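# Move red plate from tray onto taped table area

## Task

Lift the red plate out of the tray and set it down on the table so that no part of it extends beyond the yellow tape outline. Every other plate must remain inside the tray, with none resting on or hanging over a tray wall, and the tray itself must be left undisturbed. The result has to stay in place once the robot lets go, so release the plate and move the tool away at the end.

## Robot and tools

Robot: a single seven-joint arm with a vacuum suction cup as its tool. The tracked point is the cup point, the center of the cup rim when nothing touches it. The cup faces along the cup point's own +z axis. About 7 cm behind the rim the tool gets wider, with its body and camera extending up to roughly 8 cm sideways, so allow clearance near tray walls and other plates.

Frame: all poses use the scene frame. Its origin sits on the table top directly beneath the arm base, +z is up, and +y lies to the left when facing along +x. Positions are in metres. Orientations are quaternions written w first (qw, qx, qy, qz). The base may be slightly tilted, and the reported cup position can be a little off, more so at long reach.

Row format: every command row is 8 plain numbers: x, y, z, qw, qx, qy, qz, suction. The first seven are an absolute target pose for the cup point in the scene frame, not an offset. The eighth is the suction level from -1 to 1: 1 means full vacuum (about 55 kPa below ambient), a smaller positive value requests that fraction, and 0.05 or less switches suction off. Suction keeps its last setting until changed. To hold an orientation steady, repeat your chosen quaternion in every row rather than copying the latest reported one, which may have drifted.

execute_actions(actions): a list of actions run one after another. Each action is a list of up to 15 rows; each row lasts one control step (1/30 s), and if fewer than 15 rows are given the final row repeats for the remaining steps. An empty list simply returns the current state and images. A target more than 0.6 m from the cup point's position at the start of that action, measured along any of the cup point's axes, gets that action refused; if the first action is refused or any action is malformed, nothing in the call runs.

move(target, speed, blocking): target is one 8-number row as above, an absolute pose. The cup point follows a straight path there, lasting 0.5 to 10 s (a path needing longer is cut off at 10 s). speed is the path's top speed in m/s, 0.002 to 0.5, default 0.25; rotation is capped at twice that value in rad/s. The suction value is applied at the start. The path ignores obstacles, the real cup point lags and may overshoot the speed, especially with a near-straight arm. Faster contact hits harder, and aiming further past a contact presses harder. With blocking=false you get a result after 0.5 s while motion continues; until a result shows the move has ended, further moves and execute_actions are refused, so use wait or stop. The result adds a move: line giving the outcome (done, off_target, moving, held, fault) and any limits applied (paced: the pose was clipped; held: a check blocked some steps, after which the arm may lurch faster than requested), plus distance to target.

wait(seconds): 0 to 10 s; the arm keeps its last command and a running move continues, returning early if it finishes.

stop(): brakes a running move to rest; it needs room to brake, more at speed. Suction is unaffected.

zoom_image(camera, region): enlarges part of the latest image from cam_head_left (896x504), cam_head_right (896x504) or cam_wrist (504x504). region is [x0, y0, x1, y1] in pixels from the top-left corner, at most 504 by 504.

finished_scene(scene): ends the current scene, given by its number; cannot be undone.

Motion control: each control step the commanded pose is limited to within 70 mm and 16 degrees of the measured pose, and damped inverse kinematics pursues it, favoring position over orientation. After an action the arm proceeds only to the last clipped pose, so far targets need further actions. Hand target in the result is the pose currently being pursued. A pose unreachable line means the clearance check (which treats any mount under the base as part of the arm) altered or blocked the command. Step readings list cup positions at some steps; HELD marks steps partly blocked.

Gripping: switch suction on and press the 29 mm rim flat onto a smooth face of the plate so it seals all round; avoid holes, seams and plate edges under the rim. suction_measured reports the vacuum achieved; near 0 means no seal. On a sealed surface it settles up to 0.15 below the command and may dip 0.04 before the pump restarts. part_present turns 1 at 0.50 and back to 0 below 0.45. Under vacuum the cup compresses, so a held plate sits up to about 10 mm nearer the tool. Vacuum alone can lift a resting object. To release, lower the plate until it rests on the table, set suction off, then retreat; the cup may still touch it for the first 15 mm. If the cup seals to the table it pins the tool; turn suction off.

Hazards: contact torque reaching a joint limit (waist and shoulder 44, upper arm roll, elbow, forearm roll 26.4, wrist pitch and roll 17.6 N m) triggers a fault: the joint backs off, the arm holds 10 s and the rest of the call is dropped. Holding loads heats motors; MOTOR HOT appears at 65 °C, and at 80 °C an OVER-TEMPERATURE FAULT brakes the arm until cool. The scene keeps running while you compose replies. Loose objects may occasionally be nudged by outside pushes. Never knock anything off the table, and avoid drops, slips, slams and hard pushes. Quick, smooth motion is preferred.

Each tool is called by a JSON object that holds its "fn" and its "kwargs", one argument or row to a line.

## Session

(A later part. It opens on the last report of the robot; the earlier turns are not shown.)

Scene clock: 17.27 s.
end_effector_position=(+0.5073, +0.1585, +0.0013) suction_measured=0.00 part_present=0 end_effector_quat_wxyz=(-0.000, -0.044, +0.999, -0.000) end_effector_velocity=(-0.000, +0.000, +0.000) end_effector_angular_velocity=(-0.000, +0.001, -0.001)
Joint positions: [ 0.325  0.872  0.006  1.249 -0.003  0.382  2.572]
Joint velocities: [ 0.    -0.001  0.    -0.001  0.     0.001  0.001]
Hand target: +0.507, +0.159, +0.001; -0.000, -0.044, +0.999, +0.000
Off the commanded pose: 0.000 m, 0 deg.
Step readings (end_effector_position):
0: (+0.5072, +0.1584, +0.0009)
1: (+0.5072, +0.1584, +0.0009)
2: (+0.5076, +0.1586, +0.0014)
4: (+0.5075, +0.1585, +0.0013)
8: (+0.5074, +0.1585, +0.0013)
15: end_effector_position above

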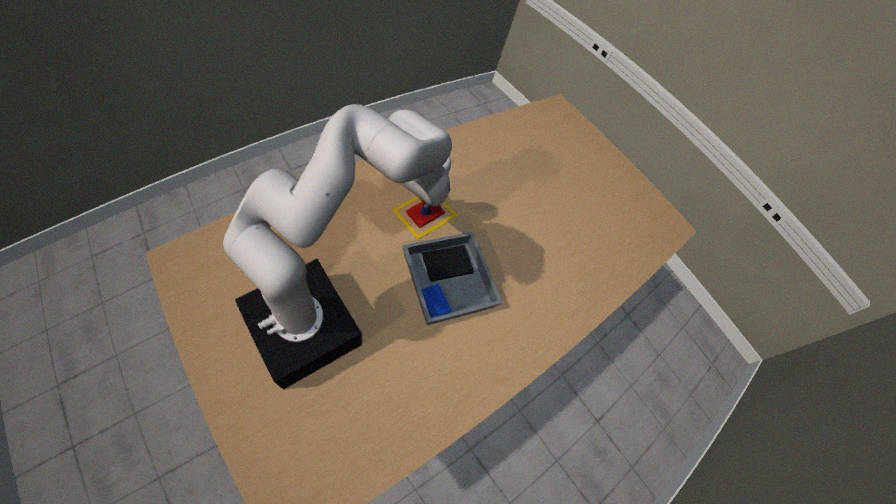

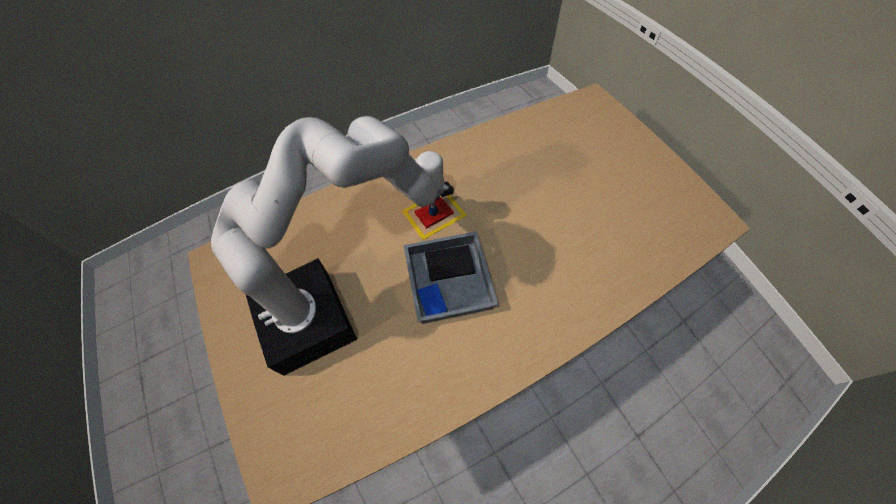

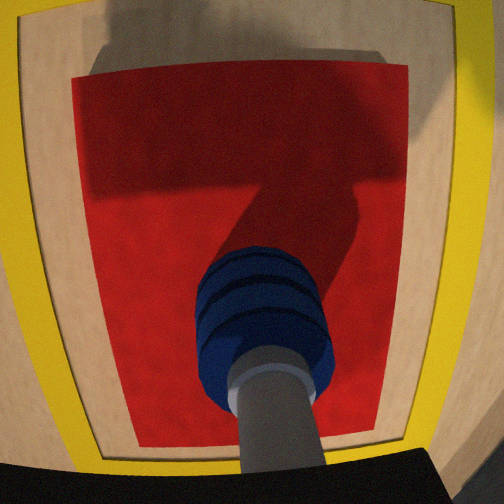

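{"fn": "move", "kwargs": {
  "target": [0.5073, 0.1585, 0.13, 0.0, -0.0436, 0.999, 0.0, 0.0],
  "speed": 0.2
}}

Scene clock: 18.43 s.
end_effector_position=(+0.5069, +0.1585, +0.1292) suction_measured=0.00 part_present=0 end_effector_quat_wxyz=(-0.001, -0.044, +0.999, -0.000) end_effector_velocity=(+0.005, +0.002, +0.006) end_effector_angular_velocity=(+0.004, -0.014, -0.000)
Joint positions: [ 0.323  0.547  0.008  1.156 -0.001  0.615  2.57 ]
Joint velocities: [ 0.001 -0.007 -0.001  0.006  0.    -0.     0.001]
Hand target: +0.507, +0.159, +0.130; -0.000, -0.044, +0.999, +0.000
Off the commanded pose: 0.001 m, 0 deg.
move: done

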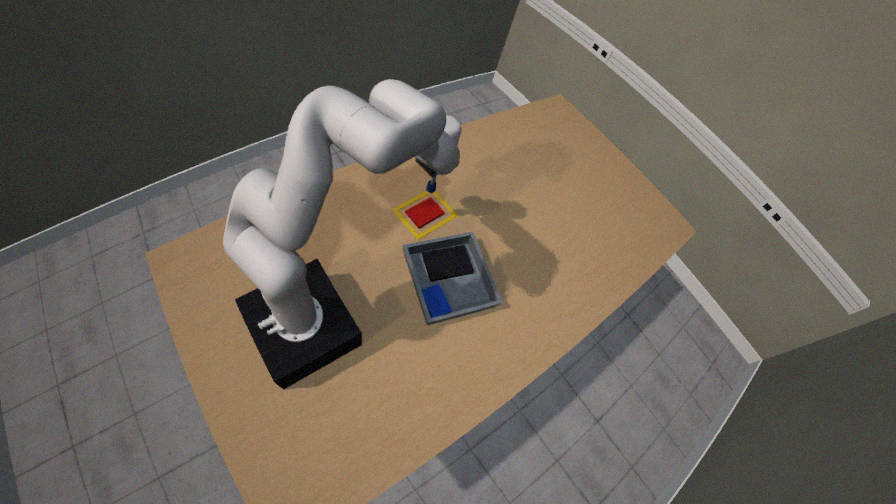

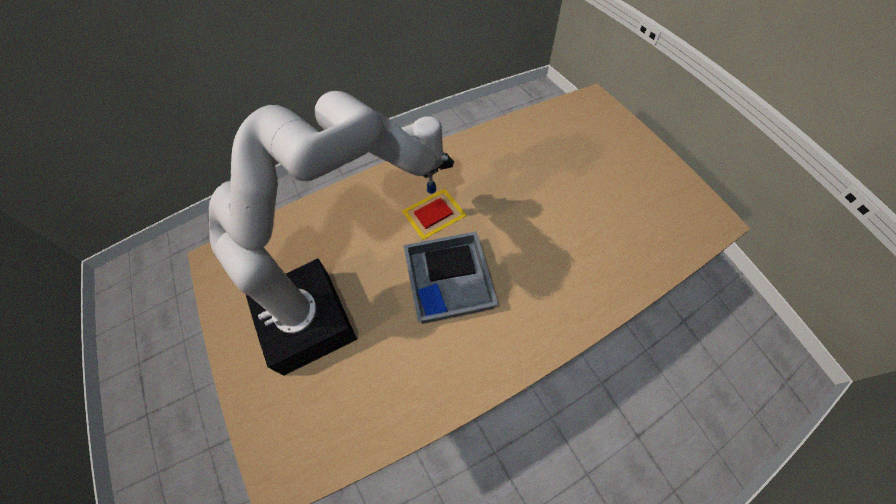

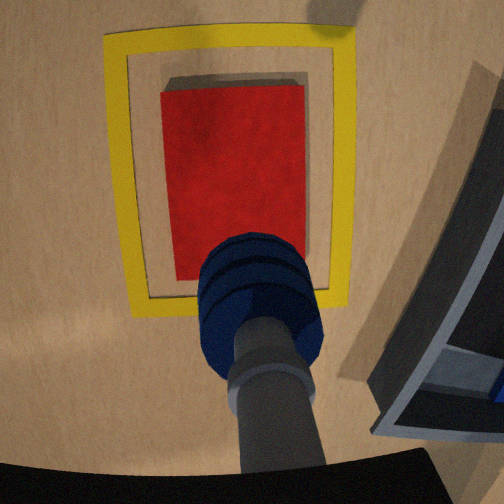

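{"fn": "zoom_image", "kwargs": {
  "camera": "cam_head_right",
  "region": [360, 160, 540, 340]
}}

Region (360, 160, 540, 340) of cam_head_right's 896x504 image, scaled by 2.800, with more detail than that image has.

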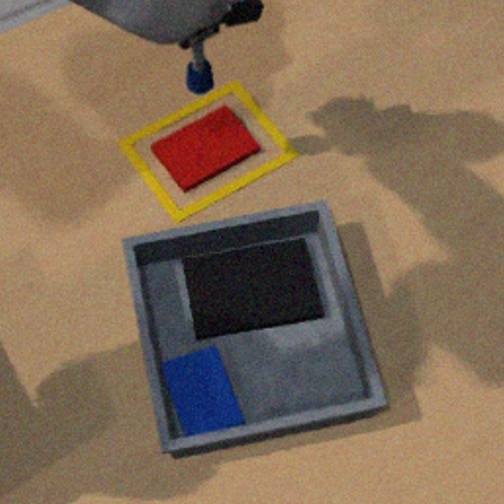

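The red plate is centred inside the tape, and the tray and the other plates have not moved.

{"fn": "finished_scene", "kwargs": {
  "scene": 2
}}

The scene is finished: the task was done.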